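# Move gear and two bearing rings into their holders

## Task

Take the gear and both bearing rings that sit on the white pads and place each in its matching holder, without disturbing the other parts already in their holders; open the grippers and release everything at the end.

## Robot and tools

Robot: two arms, left_arm and right_arm, each ending in a parallel two-finger gripper. All positions use one shared scene frame. Its origin is on the table surface midway between the arms, +x runs out across the table, +z is up, and left_arm is mounted on the +y side. The arm names do not correspond to the left or right of any camera picture. Distances are in metres and orientations are quaternions written w first (qw, qx, qy, qz). In its own frame, a gripper's fingers extend along +z and close along y. The reported end_effector_position is the spot between the finger pads, roughly 1 cm short of the fingertips.

Row format: one flat list of 16 numbers covering both arms, even when only one arm should move: left_arm x, y, z, qw, qx, qy, qz, opening, then right_arm x, y, z, qw, qx, qy, qz, opening. x, y, z and the quaternion are an absolute pose target in the scene frame, not an offset. Opening runs from -1 (closed) to +1 (fully open, 0.094 m). Optionally 12 extra numbers in 0 to 1 may follow: per-joint stiffness multipliers, six for left_arm then six for right_arm, in Joint positions order (waist, shoulder, elbow, wrist pitch, wrist yaw, wrist roll); they persist until changed.

execute_actions(actions): actions is a list of up to 15 actions; each action is a list of up to 15 rows, and each row lasts one 1/30 s control step. If an action has fewer than 15 rows, its final row is repeated to fill 15 steps. An empty list just fetches state and images. A target lying more than 0.6 m from a gripper's current position along any of that gripper's own axes gets the action refused for both arms; a malformed action, or a first action failing that check against the latest reported state, rejects the whole call with no motion.

move(target, speed, blocking): target is one 16-number row (optionally plus 12 stiffness values) giving absolute poses and openings for both arms. Each gripper follows a straight line to its pose; both arms arrive together, over 0.5 to 10 s, and stop at 10 s even if short. speed is the top path speed in m/s, 0.002 to 0.5 (default 0.25); rotation is capped at twice that in rad/s, taking the shorter direction. The opening is applied as the move begins. Paths ignore obstacles and the other arm, and grippers may lag, wander, or overshoot speed near full extension. Faster moves and targets set deeper past a contact hit and press harder. With blocking=false the result comes after 0.5 s while motion continues; until a result shows the move has ended, new rows or moves are rejected, so use wait or stop first.

wait(seconds): 0 to 10; lets the sim run with arms holding their last command; returns early if a running move finishes. stop(): brakes the current move (needs distance, more when fast); fingers keep moving. zoom_image(camera, region): region is [x0, y0, x1, y1] pixels from the image's top-left corner, at most 504 by 504. Cameras, each 504x504: cam_head_left, cam_head_right, cam_high, cam_low, cam_left_wrist, cam_right_wrist. finished_scene(scene): pass the current scene number to end it for good; the goal must already be met and remain so. The result reports success and gives the next task if any.

Control details: each step the commanded pose is limited to within 70 mm and 16 degrees of the measured pose, then damped inverse kinematics drives the joints, favouring position over orientation. Distant targets therefore need several actions; after an action an arm goes at most to its last limited pose, so send the remainder next. Arms often stop a centimetre or more off, usually low, and reported positions get less accurate at long reach. To hold orientation steady, resend the same quaternion every row rather than copying the drifting reported one. To keep an arm still, resend its whole last reported pose plus desired opening each call. Elbows stop just before straight.

Result lines: the state line lists each gripper's position and quaternion. "Hand target" is the pose the controller is currently steering toward. grip_measured is the finger opening on the command scale (last Joint positions value is metres); readings may be off about 1 mm per gripper. To grasp, command an opening about 0.03 below grip_measured for a firm hold, less for a gentle one; pad force caps near 50-62 N, lower on parts under 2 mm thick, with a brief spike at first contact. Joint torques include offsets, friction and noise. "pose unreachable" means the clearance check altered or blocked that arm's command. The move: line gives the ending (done, off_target, moving, held, fault), limits applied (paced = target clipped; held = steps blocked, after which the arm may jump fast), and each gripper's distance from its pose. FAULT lines mark an arm stop.

Motor heat: holding loads warms motors, even while you are composing a reply (the robot keeps its last command meanwhile). MOTOR HOT warns from 75 °C; at 90 °C that arm halts for 10 s; at 100 °C it goes limp and drops. Heat partly carries to later scenes.

Avoid: knocking or placing anything off the table, dropping parts, slamming or hard pushes, letting the arms collide or press on each other, and disturbing parts already seated. Occasionally a held part gets tugged or a loose one nudged, so check grips and placements in the images.

Each tool is called after "Emit:" by a JSON object that holds its "fn" and its "kwargs", one argument or row to a line.

## Session

I'll start by looking at the scene.

Emit:
{"fn": "execute_actions", "kwargs": {
  "actions": []
}}

Scene clock: 0.00 s.
left_arm: end_effector_position=(+0.2279, +0.5736, +0.3490) grip_measured=+1.000 end_effector_quat_wxyz=(+0.580, +0.222, +0.648, +0.441) | right_arm: end_effector_position=(+0.1008, +0.1665, +0.2455) grip_measured=+1.000 end_effector_quat_wxyz=(-0.151, +0.137, +0.778, +0.594)
Joint positions: left_arm=[1.313 1.324 0.902 0.547 1.059 0.87  0.094] | right_arm=[ 0.98   1.331  0.836  0.182 -0.629  1.806  0.094]
Joint velocities: left_arm=[-0.002 -0.007 -0.002  0.066 -0.022 -0.051  0.   ] | right_arm=[ 0.002  0.007 -0.027  0.066 -0.007  0.037  0.   ]
Joint torques (N m, as the arm reports them, + toward a larger angle): no reading
Motor temperatures (°C, as the motors report them): left_arm=[26 25 26 25 26 26] | right_arm=[27 28 26 24 26 28]
Hand target (left_arm): +0.228, +0.573, +0.350; +0.582, +0.216, +0.651, +0.437
Hand target (right_arm): +0.100, +0.166, +0.247; -0.150, +0.135, +0.779, +0.593
Joint stiffness scale: left_arm=[1. 1. 1. 1. 1. 1.] | right_arm=[1. 1. 1. 1. 1. 1.]

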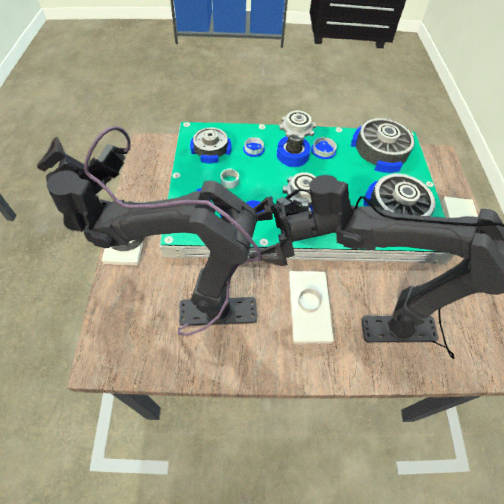

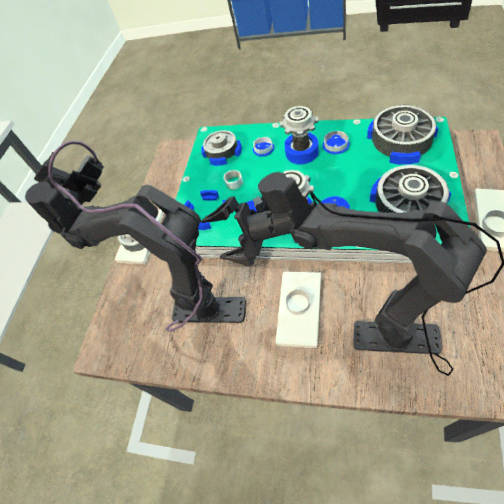

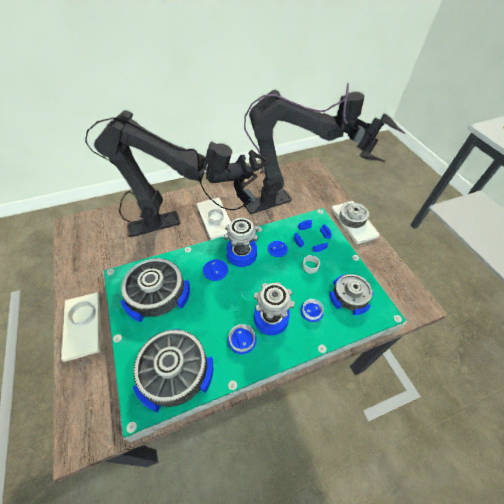

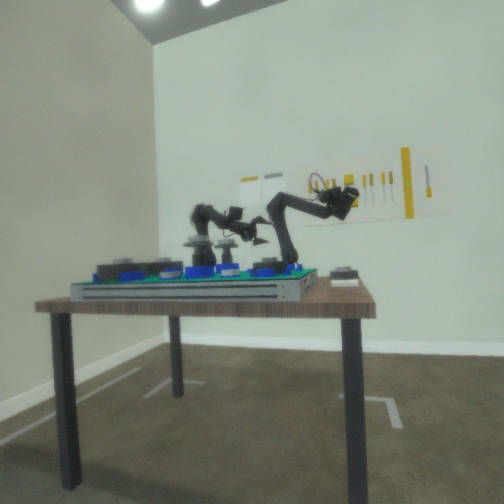

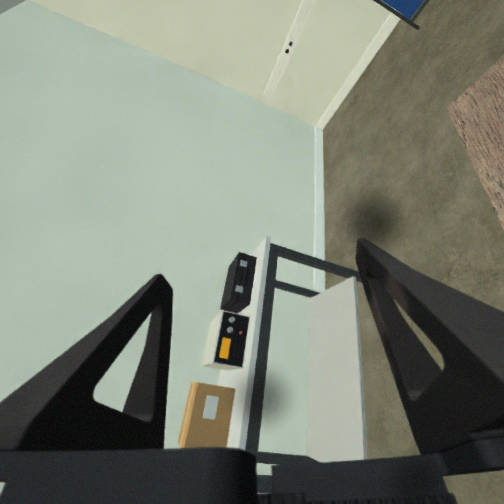

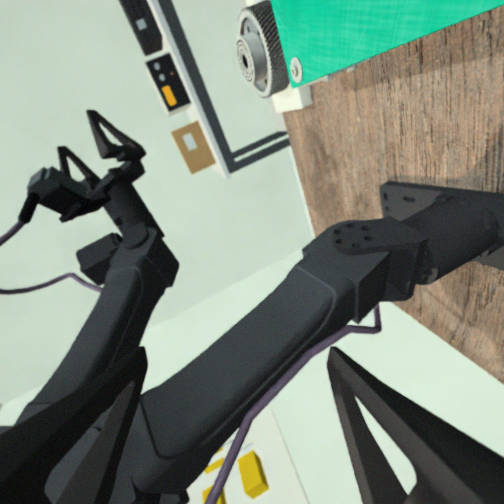

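Emit:
{"fn": "zoom_image", "kwargs": {
  "camera": "cam_high",
  "region": [40, 180, 440, 460]
}}

Emit:
{"fn": "zoom_image", "kwargs": {
  "camera": "cam_head_left",
  "region": [90, 100, 504, 360]
}}

Region (40, 180, 440, 460) of cam_high's 504x504 image, scaled by 1.260, with more detail than that image has; it fills the top 353 rows of this view, and the rest is white.

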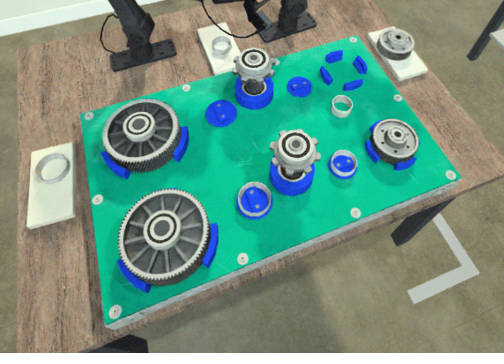

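Region (90, 100, 504, 360) of cam_head_left's 504x504 image, scaled by 1.217, with more detail than that image has; it fills the top 317 rows of this view, and the rest is white.

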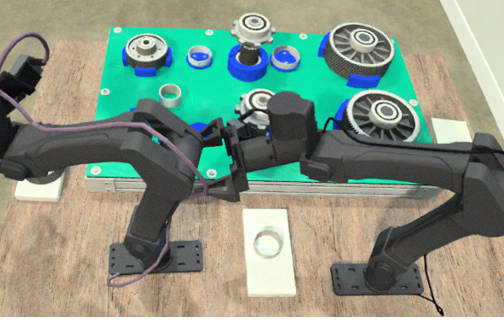

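Emit:
{"fn": "move", "kwargs": {
  "target": [0.2279, 0.5736, 0.349, 0.58, 0.222, 0.648, 0.441, 1, 0.15, -0.2, 0.35, 0, 0, 1, 0, 1],
  "speed": 0.25
}}

Scene clock: 11.47 s.
left_arm: end_effector_position=(+0.2278, +0.5735, +0.3499) grip_measured=+1.000 end_effector_quat_wxyz=(+0.579, +0.224, +0.646, +0.444) | right_arm: end_effector_position=(+0.1515, -0.1950, +0.3429) grip_measured=+1.000 end_effector_quat_wxyz=(+0.319, +0.027, +0.944, +0.080)
Joint positions: left_arm=[1.313 1.324 0.902 0.553 1.059 0.872 0.094] | right_arm=[ 0.133  0.996  1.656 -1.563 -0.044  0.219  0.094]
Joint velocities: left_arm=[ 0.002 -0.007 -0.007 -0.007  0.066 -0.037  0.   ] | right_arm=[ 0.022 -0.007  0.007 -0.007  0.022 -0.037  0.   ]
Joint torques (N m, as the arm reports them, + toward a larger angle): left_arm=[ 0.06 -4.48  8.94  1.42 -0.06 -0.02] | right_arm=[ 0.68 -1.28  7.25  1.35  0.1  -0.11]
Motor temperatures (°C, as the motors report them): left_arm=[26 26 28 27 26 26] | right_arm=[27 28 27 26 26 28]
Hand target (left_arm): +0.228, +0.574, +0.349; +0.580, +0.222, +0.648, +0.441
Hand target (right_arm): +0.144, -0.197, +0.350; +0.328, +0.018, +0.941, +0.075
Off the commanded pose (left_arm): 0.001 m, 0 deg.
Off the commanded pose (right_arm): 0.009 m, 39 deg; orientation clipped at the last step of the last action.
Joint stiffness scale: left_arm=[1. 1. 1. 1. 1. 1.] | right_arm=[1. 1. 1. 1. 1. 1.]
joint sent to its limit (right arm) — the command would take joint 4 (wrist pitch) past its lower limit, so that joint was sent only as far as its limit.
move: off_target (right_arm); limits=paced

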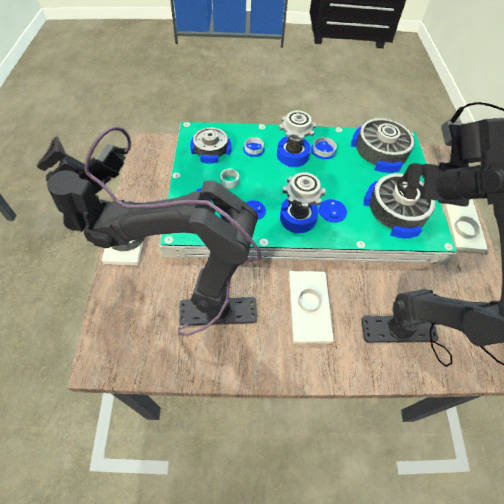

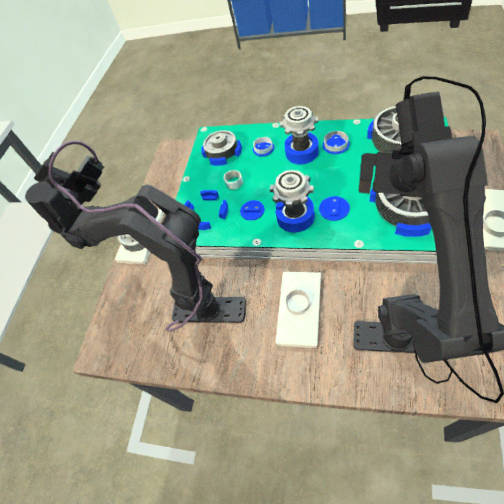

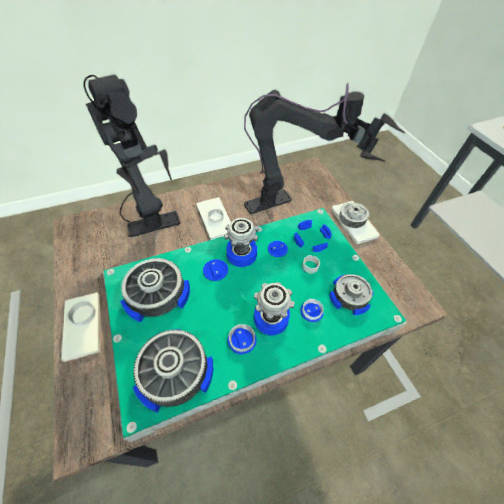

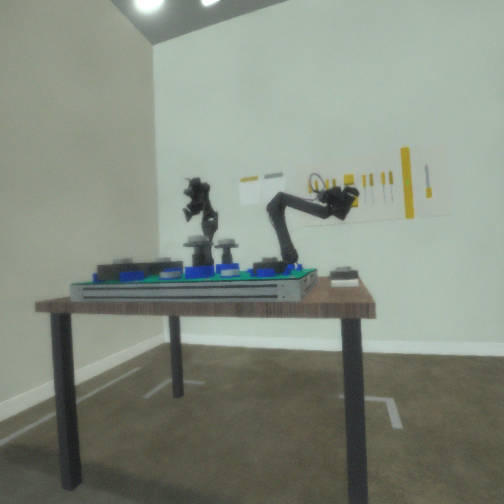

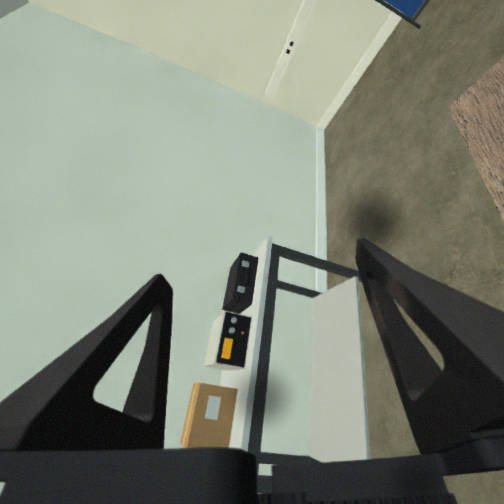

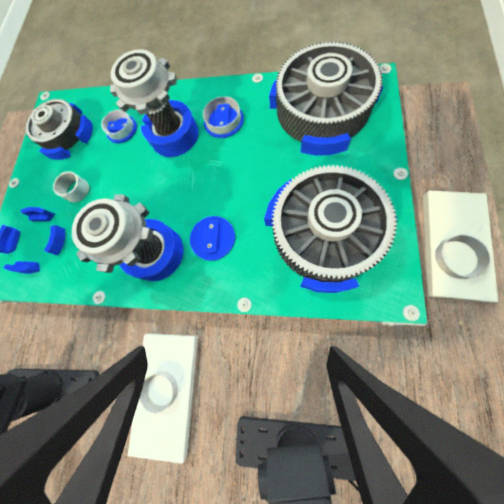

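Emit:
{"fn": "move", "kwargs": {
  "target": [0.12, 0.40, 0.22, 0, 0, 1, 0, 1, 0.15, -0.40, 0.22, 0, 0, 1, 0, 1],
  "speed": 0.25
}}

Scene clock: 25.37 s.
left_arm: end_effector_position=(+0.1259, +0.4061, +0.2182) grip_measured=+1.000 end_effector_quat_wxyz=(+0.052, +0.007, +0.996, +0.076) | right_arm: end_effector_position=(+0.1497, -0.3920, +0.2175) grip_measured=+1.000 end_effector_quat_wxyz=(+0.051, +0.002, +0.998, -0.025)
Joint positions: left_arm=[ 0.85   1.179  1.346 -1.554 -0.009  0.935  0.094] | right_arm=[-0.766  1.414  1.517 -1.566 -0.032 -0.748  0.094]
Joint velocities: left_arm=[-0.012  0.002 -0.037 -0.037  0.007 -0.037  0.   ] | right_arm=[-0.007 -0.002 -0.007  0.007  0.022  0.037  0.   ]
Joint torques (N m, as the arm reports them, + toward a larger angle): left_arm=[-0.71 -3.79  6.04  0.53  0.   -0.06] | right_arm=[-0.63 -4.03  8.55  0.59  0.04 -0.09]
Motor temperatures (°C, as the motors report them): left_arm=[26 27 29 28 26 26] | right_arm=[27 28 28 26 26 28]
Hand target (left_arm): +0.124, +0.399, +0.219; +0.053, +0.007, +0.996, +0.076
Hand target (right_arm): +0.148, -0.395, +0.222; +0.049, +0.001, +0.998, -0.028
Off the commanded pose (left_arm): 0.009 m, 11 deg.
Off the commanded pose (right_arm): 0.008 m, 6 deg.
Joint stiffness scale: left_arm=[1. 1. 1. 1. 1. 1.] | right_arm=[1. 1. 1. 1. 1. 1.]
joint sent to its limit (left arm) — the command would take joint 4 (wrist pitch) past its lower limit, so that joint was sent only as far as its limit.
joint sent to its limit (right arm) — the command would take joint 4 (wrist pitch) past its lower limit, so that joint was sent only as far as its limit.
move: off_target (left_arm, right_arm)

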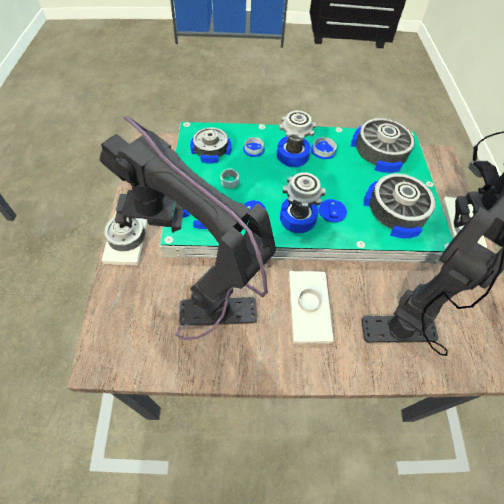

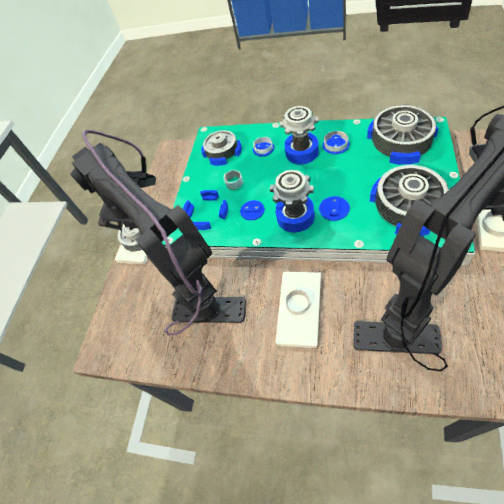

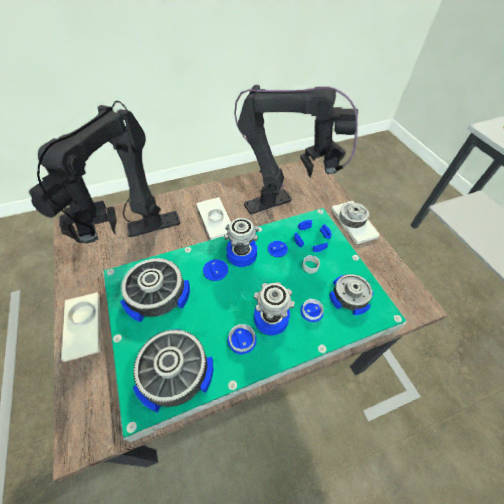

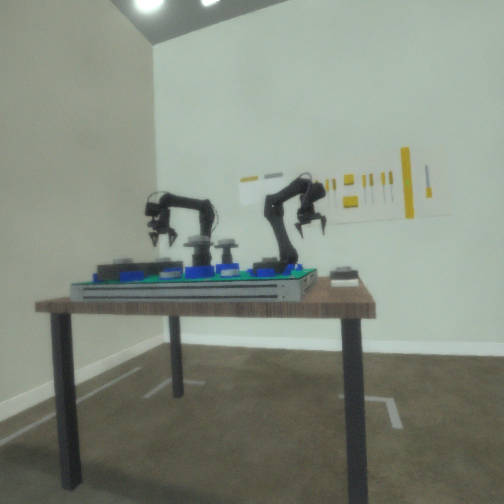

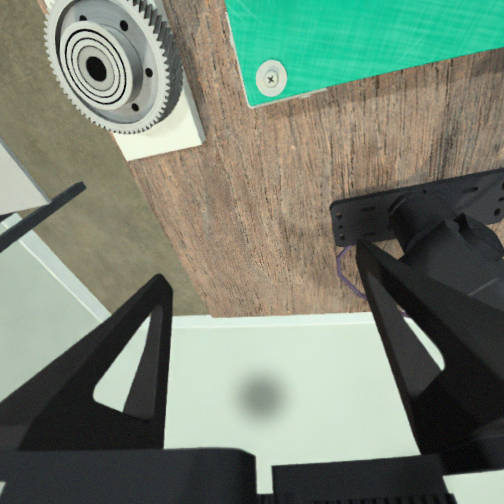

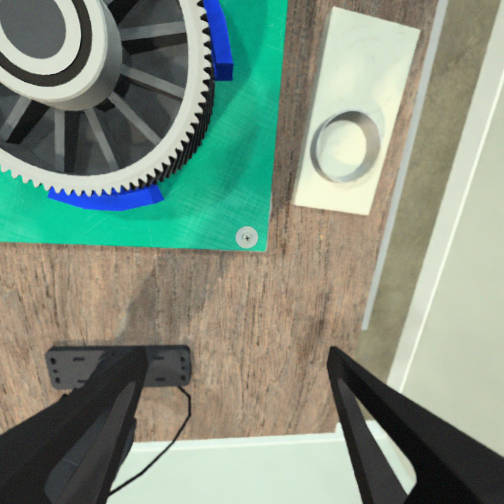

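Emit:
{"fn": "move", "kwargs": {
  "target": [0.20, 0.48, 0.18, 0, 0, 1, 0, 1, 0.25, -0.48, 0.18, 0, 0, 1, 0, 1],
  "speed": 0.25
}}

Scene clock: 31.53 s.
left_arm: end_effector_position=(+0.1944, +0.4831, +0.1734) grip_measured=+1.000 end_effector_quat_wxyz=(-0.006, -0.001, +1.000, +0.001) | right_arm: end_effector_position=(+0.2480, -0.4837, +0.1742) grip_measured=+1.000 end_effector_quat_wxyz=(+0.010, -0.001, +1.000, -0.004)
Joint positions: left_arm=[ 0.822  1.691  1.614 -1.501 -0.01   0.892  0.094] | right_arm=[-0.753  1.994  2.006 -1.564 -0.007 -0.741  0.094]
Joint velocities: left_arm=[-0.007  0.007  0.012 -0.022 -0.037 -0.066  0.   ] | right_arm=[ 0.002 -0.007  0.002  0.051 -0.007  0.037  0.   ]
Joint torques (N m, as the arm reports them, + toward a larger angle): left_arm=[-0.66 -6.65  9.52  0.17  0.11 -0.03] | right_arm=[ 0.73 -9.49  8.3   0.42  0.08  0.09]
Motor temperatures (°C, as the motors report them): left_arm=[27 27 29 27 26 26] | right_arm=[27 28 28 26 26 28]
Hand target (left_arm): +0.200, +0.481, +0.178; +0.000, +0.001, +1.000, -0.000
Hand target (right_arm): +0.249, -0.481, +0.181; +0.010, -0.000, +1.000, -0.008
Off the commanded pose (left_arm): 0.009 m, 1 deg.
Off the commanded pose (right_arm): 0.007 m, 1 deg.
Joint stiffness scale: left_arm=[1. 1. 1. 1. 1. 1.] | right_arm=[1. 1. 1. 1. 1. 1.]
joint sent to its limit (right arm) — the command would take joint 4 (wrist pitch) past its lower limit, so that joint was sent only as far as its limit.
move: done

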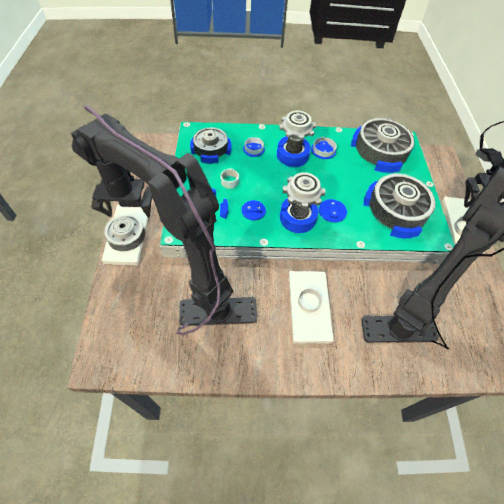

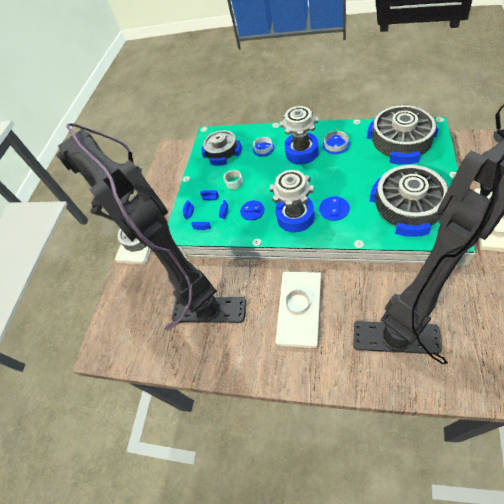

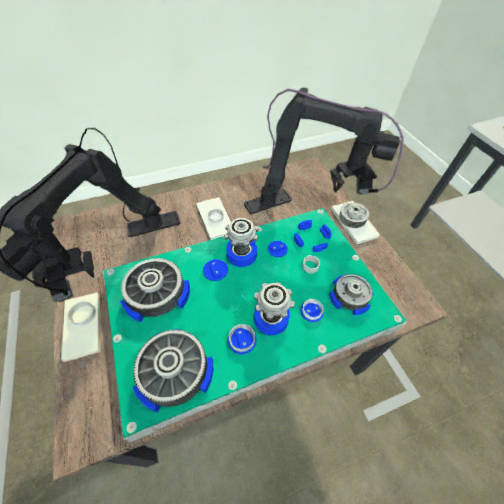

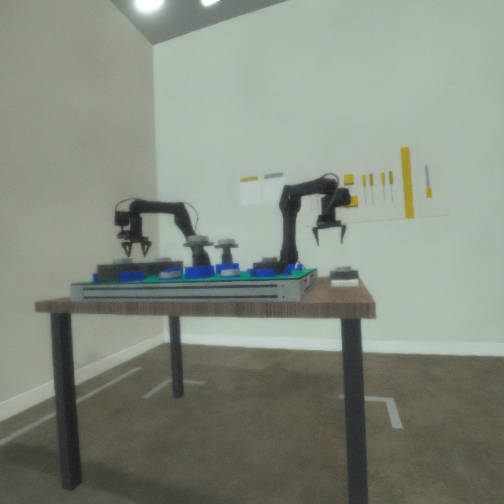

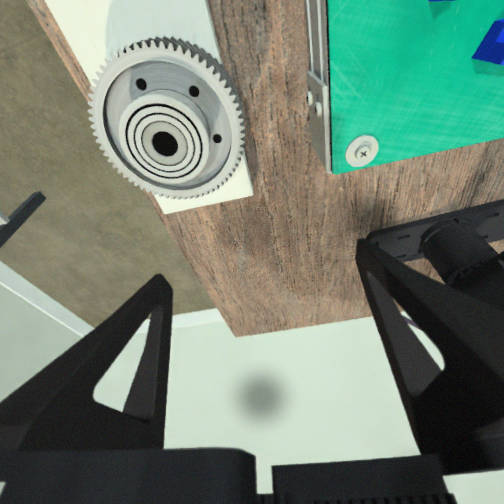

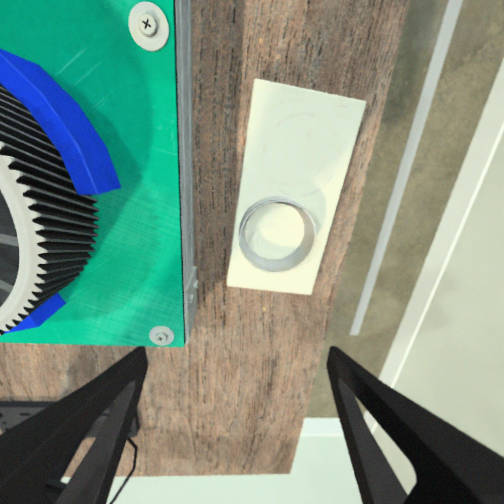

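Emit:
{"fn": "move", "kwargs": {
  "target": [0.24, 0.52, 0.13, 0, 0, 1, 0, 1, 0.27, -0.50, 0.10, 0, 0, 1, 0, 1],
  "speed": 0.2
}}

Scene clock: 40.47 s.
left_arm: end_effector_position=(+0.2306, +0.5181, +0.1259) grip_measured=+1.000 end_effector_quat_wxyz=(-0.012, -0.001, +1.000, -0.006) | right_arm: end_effector_position=(+0.2659, -0.5004, +0.1005) grip_measured=+1.000 end_effector_quat_wxyz=(-0.004, +0.000, +1.000, +0.007)
Joint positions: left_arm=[ 0.804  1.89   1.67  -1.376 -0.01   0.872  0.094] | right_arm=[-0.753  2.101  1.87  -1.356 -0.006 -0.74   0.094]
Joint velocities: left_arm=[-0.002 -0.007  0.007  0.022  0.022 -0.037  0.   ] | right_arm=[-0.012 -0.022 -0.012  0.066 -0.037 -0.022  0.   ]
Joint torques (N m, as the arm reports them, + toward a larger angle): left_arm=[-0.62 -8.49  9.55  0.33  0.13 -0.05] | right_arm=[  0.77 -10.48   6.17   0.66   0.07   0.09]
Motor temperatures (°C, as the motors report them): left_arm=[27 28 29 27 26 26] | right_arm=[27 30 29 26 26 28]
Hand target (left_arm): +0.240, +0.520, +0.129; +0.000, -0.000, +1.000, +0.000
Hand target (right_arm): +0.270, -0.500, +0.100; +0.000, +0.000, +1.000, +0.000
Off the commanded pose (left_arm): 0.010 m, 2 deg.
Off the commanded pose (right_arm): 0.004 m, 1 deg.
Joint stiffness scale: left_arm=[1. 1. 1. 1. 1. 1.] | right_arm=[1. 1. 1. 1. 1. 1.]
move: done

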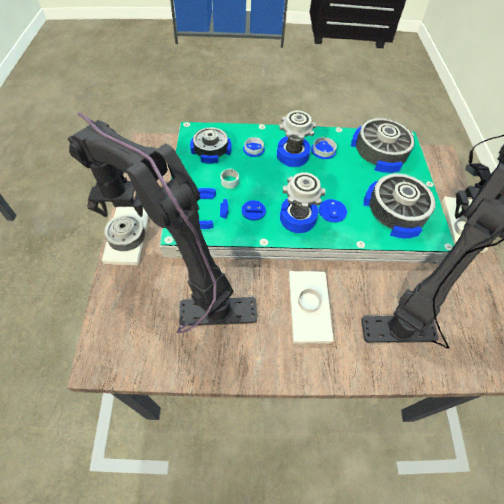

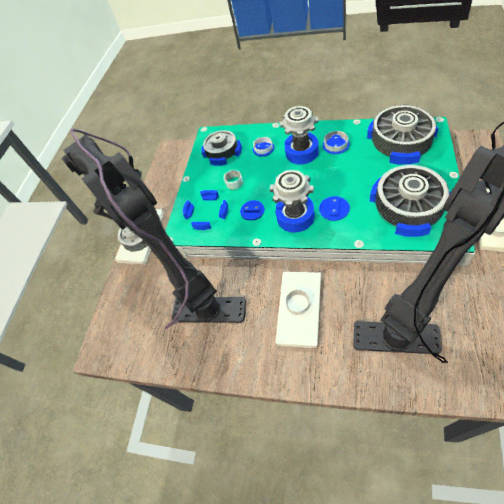

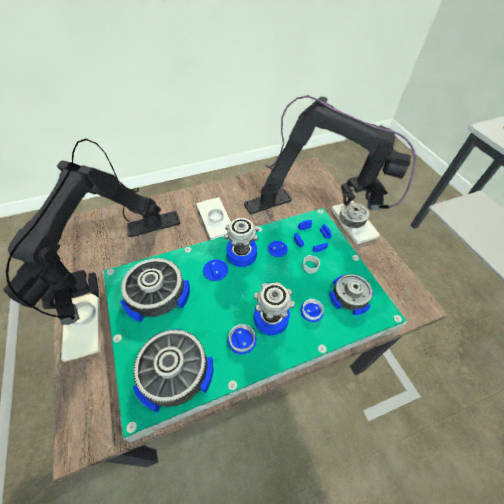

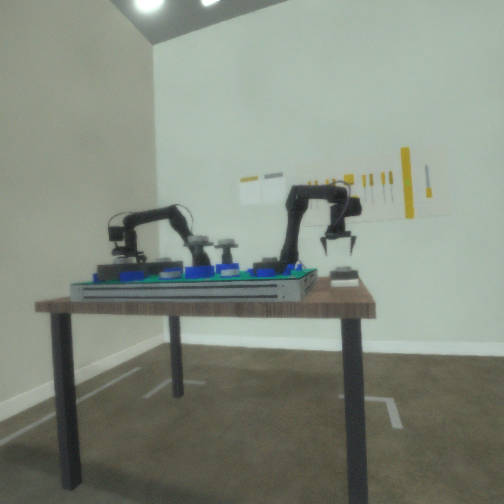

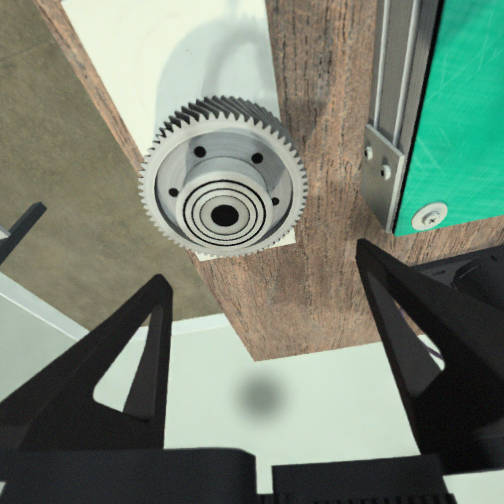

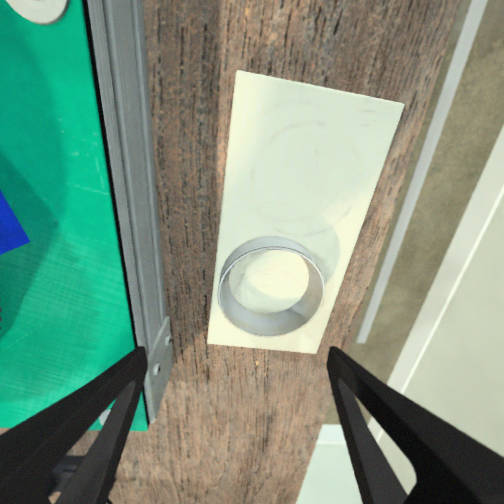

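Emit:
{"fn": "zoom_image", "kwargs": {
  "camera": "cam_low",
  "region": [260, 190, 400, 310]
}}

Emit:
{"fn": "zoom_image", "kwargs": {
  "camera": "cam_high",
  "region": [260, 150, 420, 280]
}}

Region (260, 190, 400, 310) of cam_low's 504x504 image, scaled by 3.600, with more detail than that image has; it fills the top 432 rows of this view, and the rest is white.

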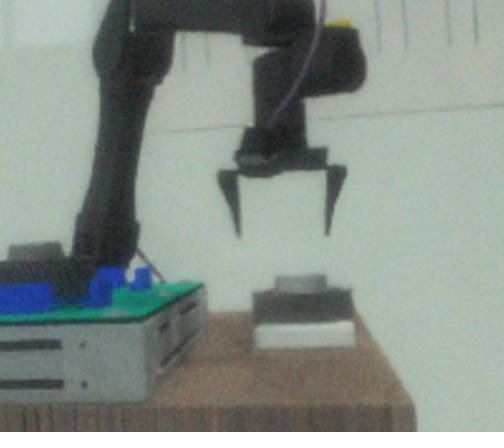

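Region (260, 150, 420, 280) of cam_high's 504x504 image, scaled by 3.150, with more detail than that image has; it fills the top 410 rows of this view, and the rest is white.

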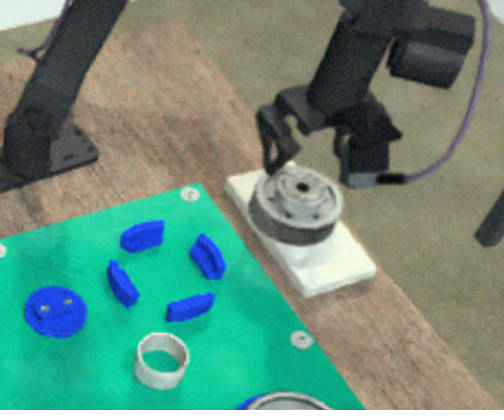

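Emit:
{"fn": "move", "kwargs": {
  "target": [0.25, 0.537, 0.10, 0, 0, 1, 0, 1, 0.285, -0.523, 0.07, 0, 0, 1, 0, 1],
  "speed": 0.15
}}

Scene clock: 52.37 s.
left_arm: end_effector_position=(+0.2441, +0.5342, +0.1000) grip_measured=+1.000 end_effector_quat_wxyz=(-0.008, -0.001, +1.000, -0.002) | right_arm: end_effector_position=(+0.2800, -0.5134, +0.0662) grip_measured=+1.000 end_effector_quat_wxyz=(-0.011, +0.000, +1.000, +0.014)
Joint positions: left_arm=[ 0.804  1.966  1.67  -1.29  -0.01   0.872  0.094] | right_arm=[-0.753  2.213  1.912 -1.304 -0.005 -0.74   0.094]
Joint velocities: left_arm=[-0.002  0.012 -0.012  0.007 -0.007 -0.051  0.   ] | right_arm=[-0.002  0.002 -0.012 -0.022 -0.095  0.022  0.   ]
Joint torques (N m, as the arm reports them, + toward a larger angle): left_arm=[-0.05 -8.91  8.76  0.35  0.07  0.04] | right_arm=[ -0.61 -10.59   8.46   0.62   0.07  -0.07]
Motor temperatures (°C, as the motors report them): left_arm=[27 29 30 26 26 26] | right_arm=[27 32 28 25 26 28]
Hand target (left_arm): +0.250, +0.537, +0.100; +0.000, -0.000, +1.000, +0.000
Hand target (right_arm): +0.285, -0.523, +0.070; -0.000, +0.000, +1.000, -0.000
Off the commanded pose (left_arm): 0.007 m, 1 deg.
Off the commanded pose (right_arm): 0.011 m, 2 deg.
Joint stiffness scale: left_arm=[1. 1. 1. 1. 1. 1.] | right_arm=[1. 1. 1. 1. 1. 1.]
move: off_target (right_arm)

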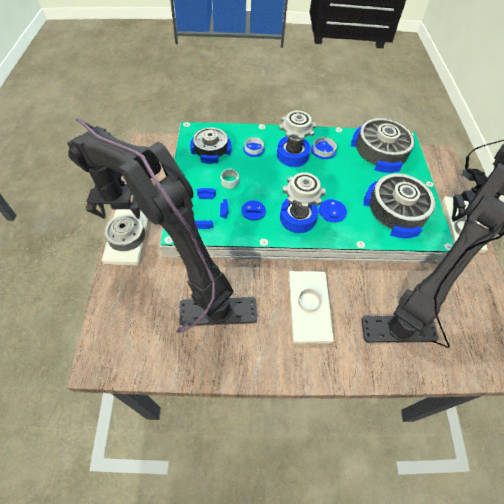

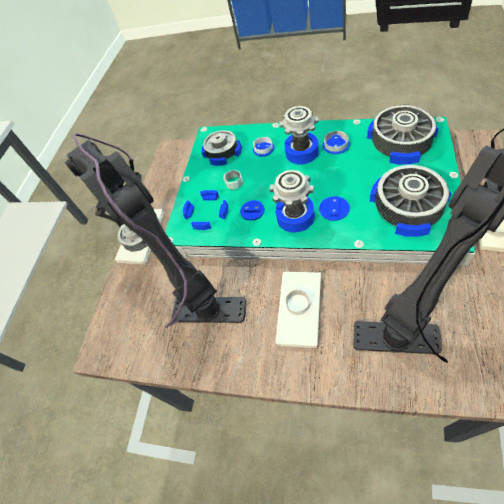

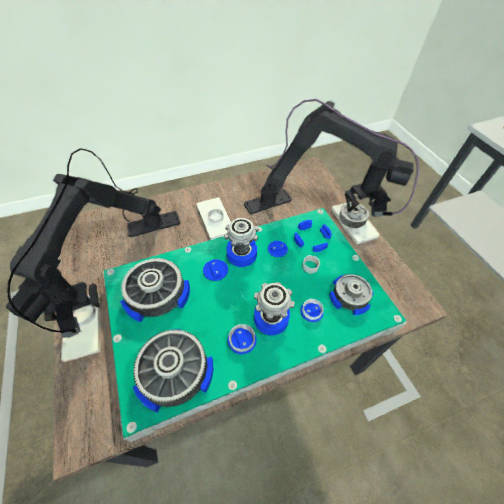

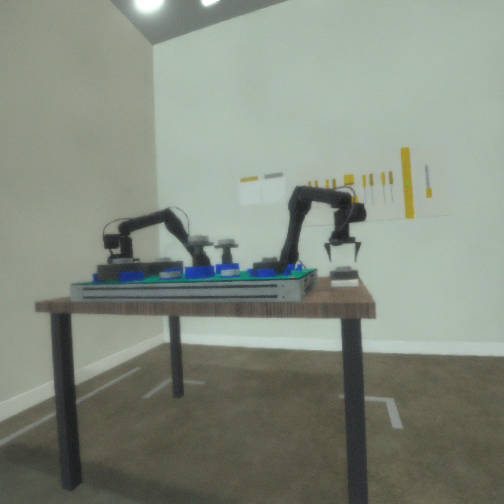

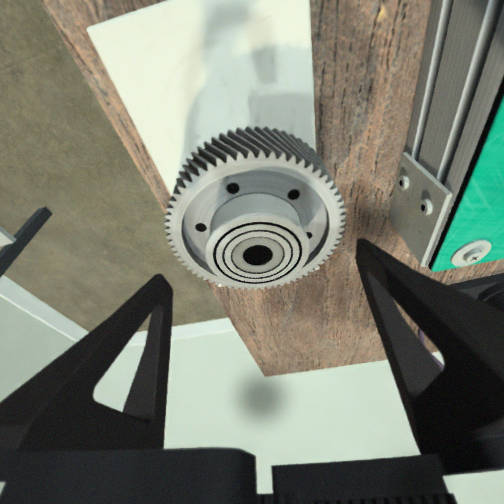

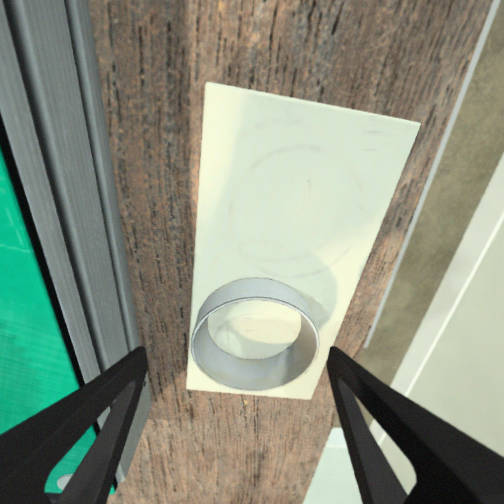

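Emit:
{"fn": "zoom_image", "kwargs": {
  "camera": "cam_low",
  "region": [290, 220, 390, 300]
}}

Emit:
{"fn": "zoom_image", "kwargs": {
  "camera": "cam_right_wrist",
  "region": [120, 250, 360, 420]
}}

Region (290, 220, 390, 300) of cam_low's 504x504 image, scaled by 5.040, with more detail than that image has; it fills the top 403 rows of this view, and the rest is white.

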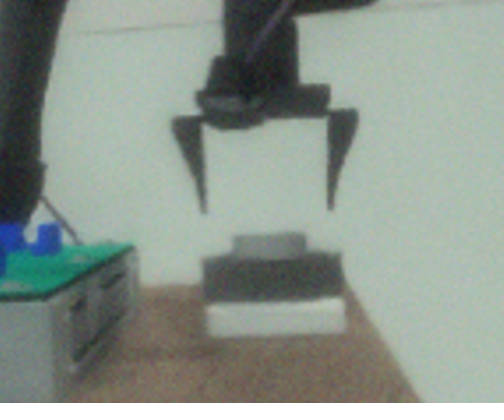

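Region (120, 250, 360, 420) of cam_right_wrist's 504x504 image, scaled by 2.100, with more detail than that image has; it fills the top 357 rows of this view, and the rest is white.

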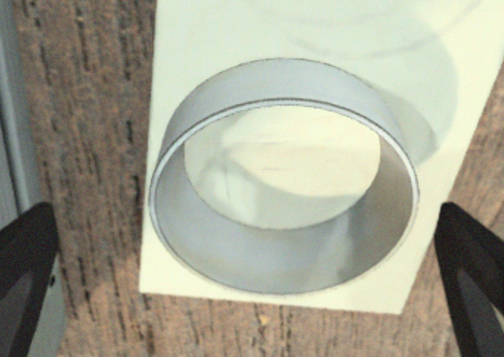

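Emit:
{"fn": "move", "kwargs": {
  "target": [0.243, 0.538, 0.070, 0, 0, 1, 0, 0.5, 0.278, -0.534, 0.066, 0, 0, 1, 0, 1],
  "speed": 0.08
}}

Scene clock: 68.77 s.
left_arm: end_effector_position=(+0.2457, +0.5362, +0.0755) grip_measured=+0.503 end_effector_quat_wxyz=(-0.002, +0.003, +1.000, +0.006) | right_arm: end_effector_position=(+0.2726, -0.5251, +0.0661) grip_measured=+1.000 end_effector_quat_wxyz=(-0.008, +0.003, +1.000, +0.010)
Joint positions: left_arm=[ 0.804  1.966  1.573 -1.171 -0.01   0.881  0.071] | right_arm=[-0.784  2.213  1.912 -1.294 -0.003 -0.767  0.094]
Joint velocities: left_arm=[-0.002 -0.012  0.017 -0.007 -0.051 -0.037 -0.   ] | right_arm=[ 0.012 -0.002 -0.002  0.022 -0.007  0.022  0.   ]
Joint torques (N m, as the arm reports them, + toward a larger angle): left_arm=[ 1.01 -9.07  6.61  0.39  0.08  0.11] | right_arm=[-0.41 -9.94  8.54  0.65  0.06 -0.1 ]
Motor temperatures (°C, as the motors report them): left_arm=[27 31 30 26 26 26] | right_arm=[27 34 29 25 26 28]
Hand target (left_arm): +0.243, +0.538, +0.070; -0.000, -0.000, +1.000, -0.000
Hand target (right_arm): +0.278, -0.534, +0.066; +0.000, +0.000, +1.000, -0.000
Off the commanded pose (left_arm): 0.006 m, 1 deg.
Off the commanded pose (right_arm): 0.010 m, 1 deg.
Joint stiffness scale: left_arm=[1. 1. 1. 1. 1. 1.] | right_arm=[1. 1. 1. 1. 1. 1.]
move: done

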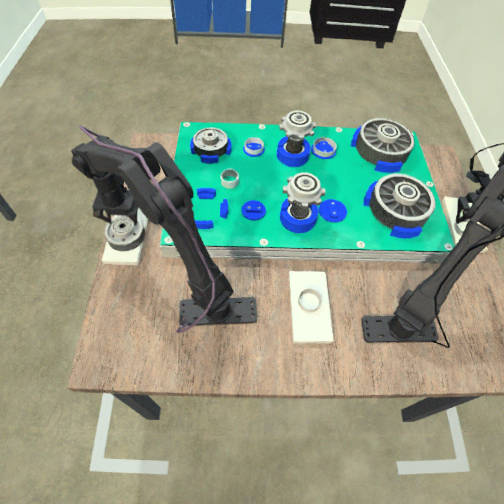

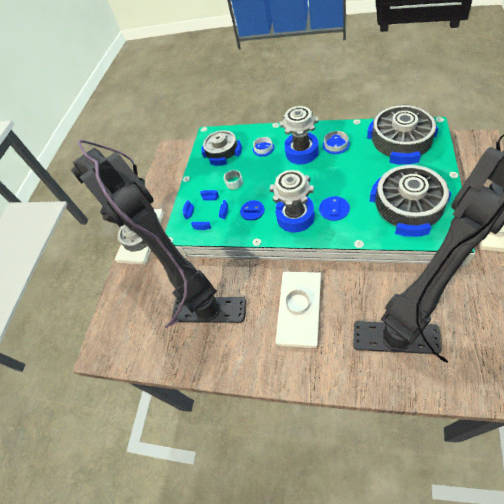

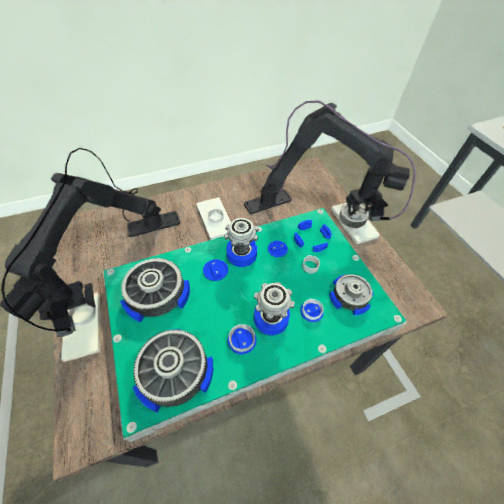

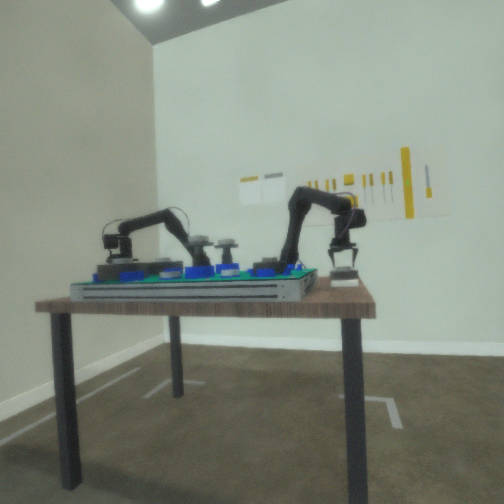

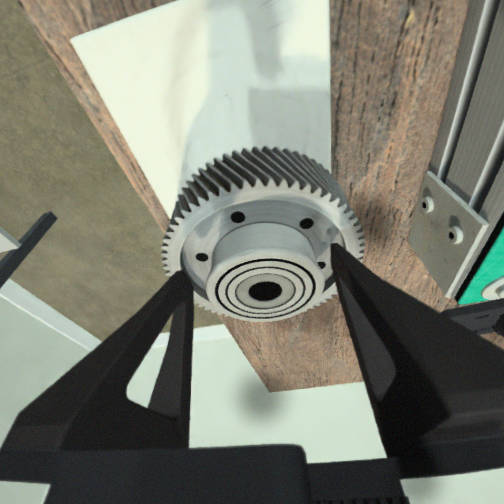

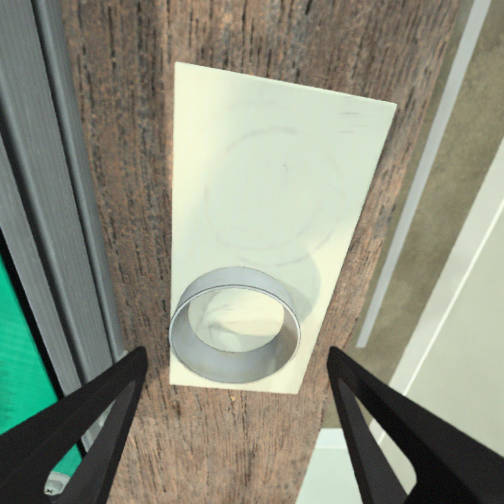

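Emit:
{"fn": "zoom_image", "kwargs": {
  "camera": "cam_high",
  "region": [320, 170, 400, 240]
}}

Emit:
{"fn": "zoom_image", "kwargs": {
  "camera": "cam_head_left",
  "region": [80, 180, 170, 270]
}}

Region (320, 170, 400, 240) of cam_high's 504x504 image, scaled by 6.300, with more detail than that image has; it fills the top 441 rows of this view, and the rest is white.

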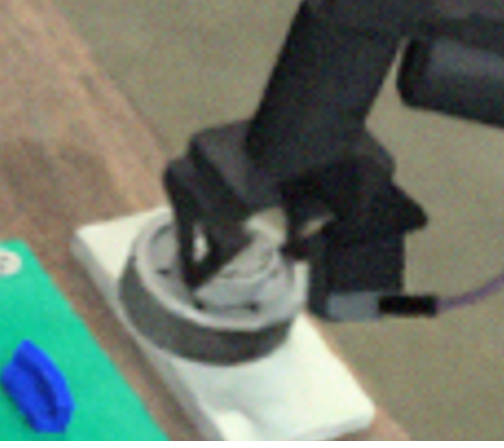

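Region (80, 180, 170, 270) of cam_head_left's 504x504 image, scaled by 5.600, with more detail than that image has.

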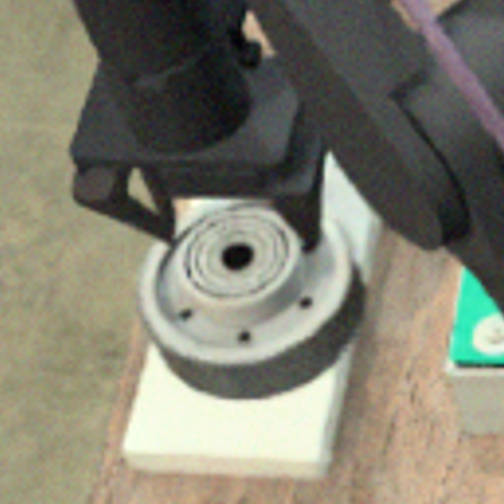

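Emit:
{"fn": "move", "kwargs": {
  "target": [0.229, 0.540, 0.062, 0, 0, 1, 0, 0.5, 0.278, -0.534, 0.036, 0, 0, 1, 0, 1],
  "speed": 0.06
}}

Scene clock: 78.80 s.
left_arm: end_effector_position=(+0.2300, +0.5390, +0.0606) grip_measured=+0.503 end_effector_quat_wxyz=(-0.008, +0.000, +1.000, -0.002) | right_arm: end_effector_position=(+0.2801, -0.5323, +0.0435) grip_measured=+1.000 end_effector_quat_wxyz=(+0.003, +0.002, +1.000, -0.001)
Joint positions: left_arm=[ 0.842  1.966  1.512 -1.13  -0.01   0.914  0.071] | right_arm=[-0.784  2.235  1.857 -1.187 -0.003 -0.767  0.094]
Joint velocities: left_arm=[ 0.017  0.017  0.007  0.022 -0.051 -0.007  0.001] | right_arm=[-0.002 -0.027  0.002  0.037 -0.022  0.022  0.   ]
Joint torques (N m, as the arm reports them, + toward a larger angle): left_arm=[  0.69 -10.36   6.33   0.33   0.1    0.1 ] | right_arm=[ -0.4  -10.5    5.64   0.7    0.06  -0.1 ]
Motor temperatures (°C, as the motors report them): left_arm=[27 31 29 26 26 26] | right_arm=[27 34 30 25 26 28]
Hand target (left_arm): +0.229, +0.540, +0.062; -0.000, +0.000, +1.000, -0.000
Hand target (right_arm): +0.278, -0.534, +0.036; -0.000, -0.000, +1.000, -0.000
Off the commanded pose (left_arm): 0.002 m, 1 deg.
Off the commanded pose (right_arm): 0.008 m, 0 deg.
Joint stiffness scale: left_arm=[1. 1. 1. 1. 1. 1.] | right_arm=[1. 1. 1. 1. 1. 1.]
move: done

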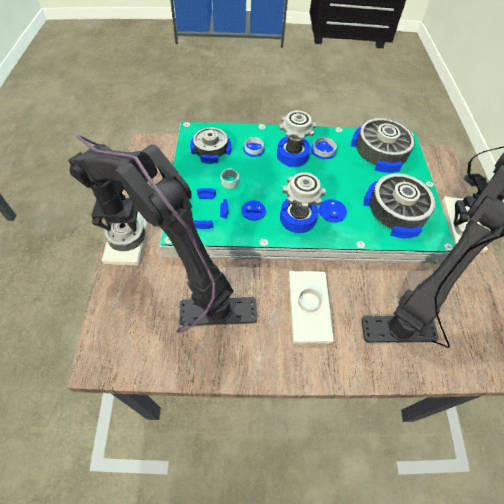

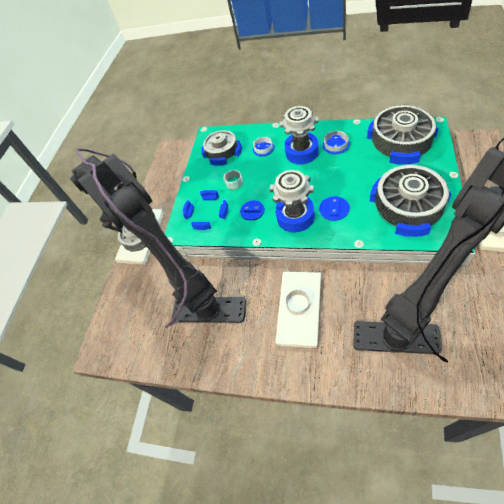

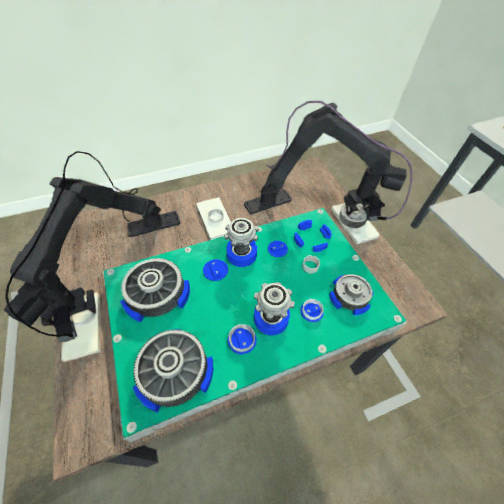

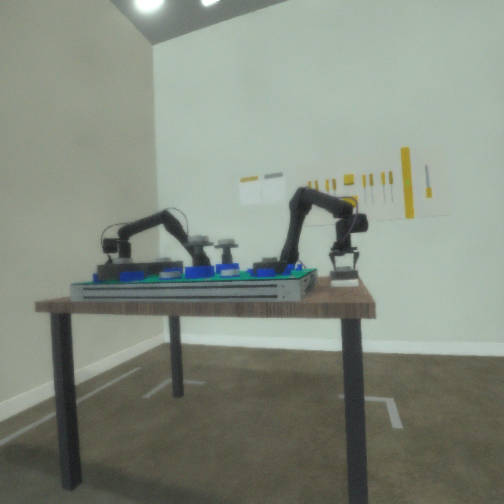

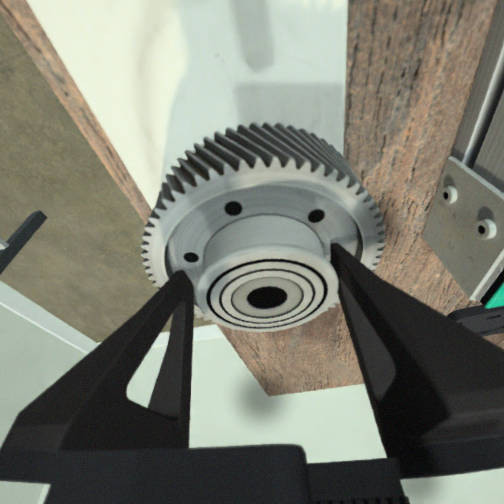

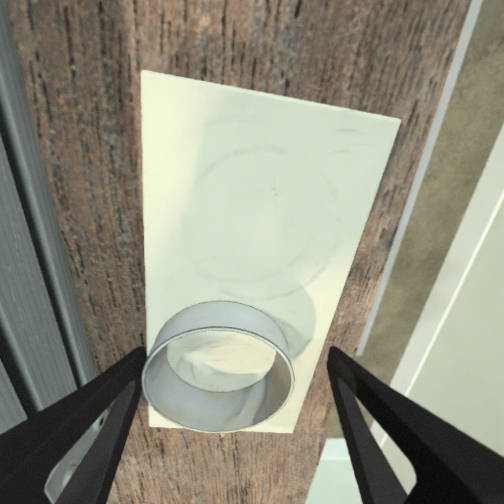

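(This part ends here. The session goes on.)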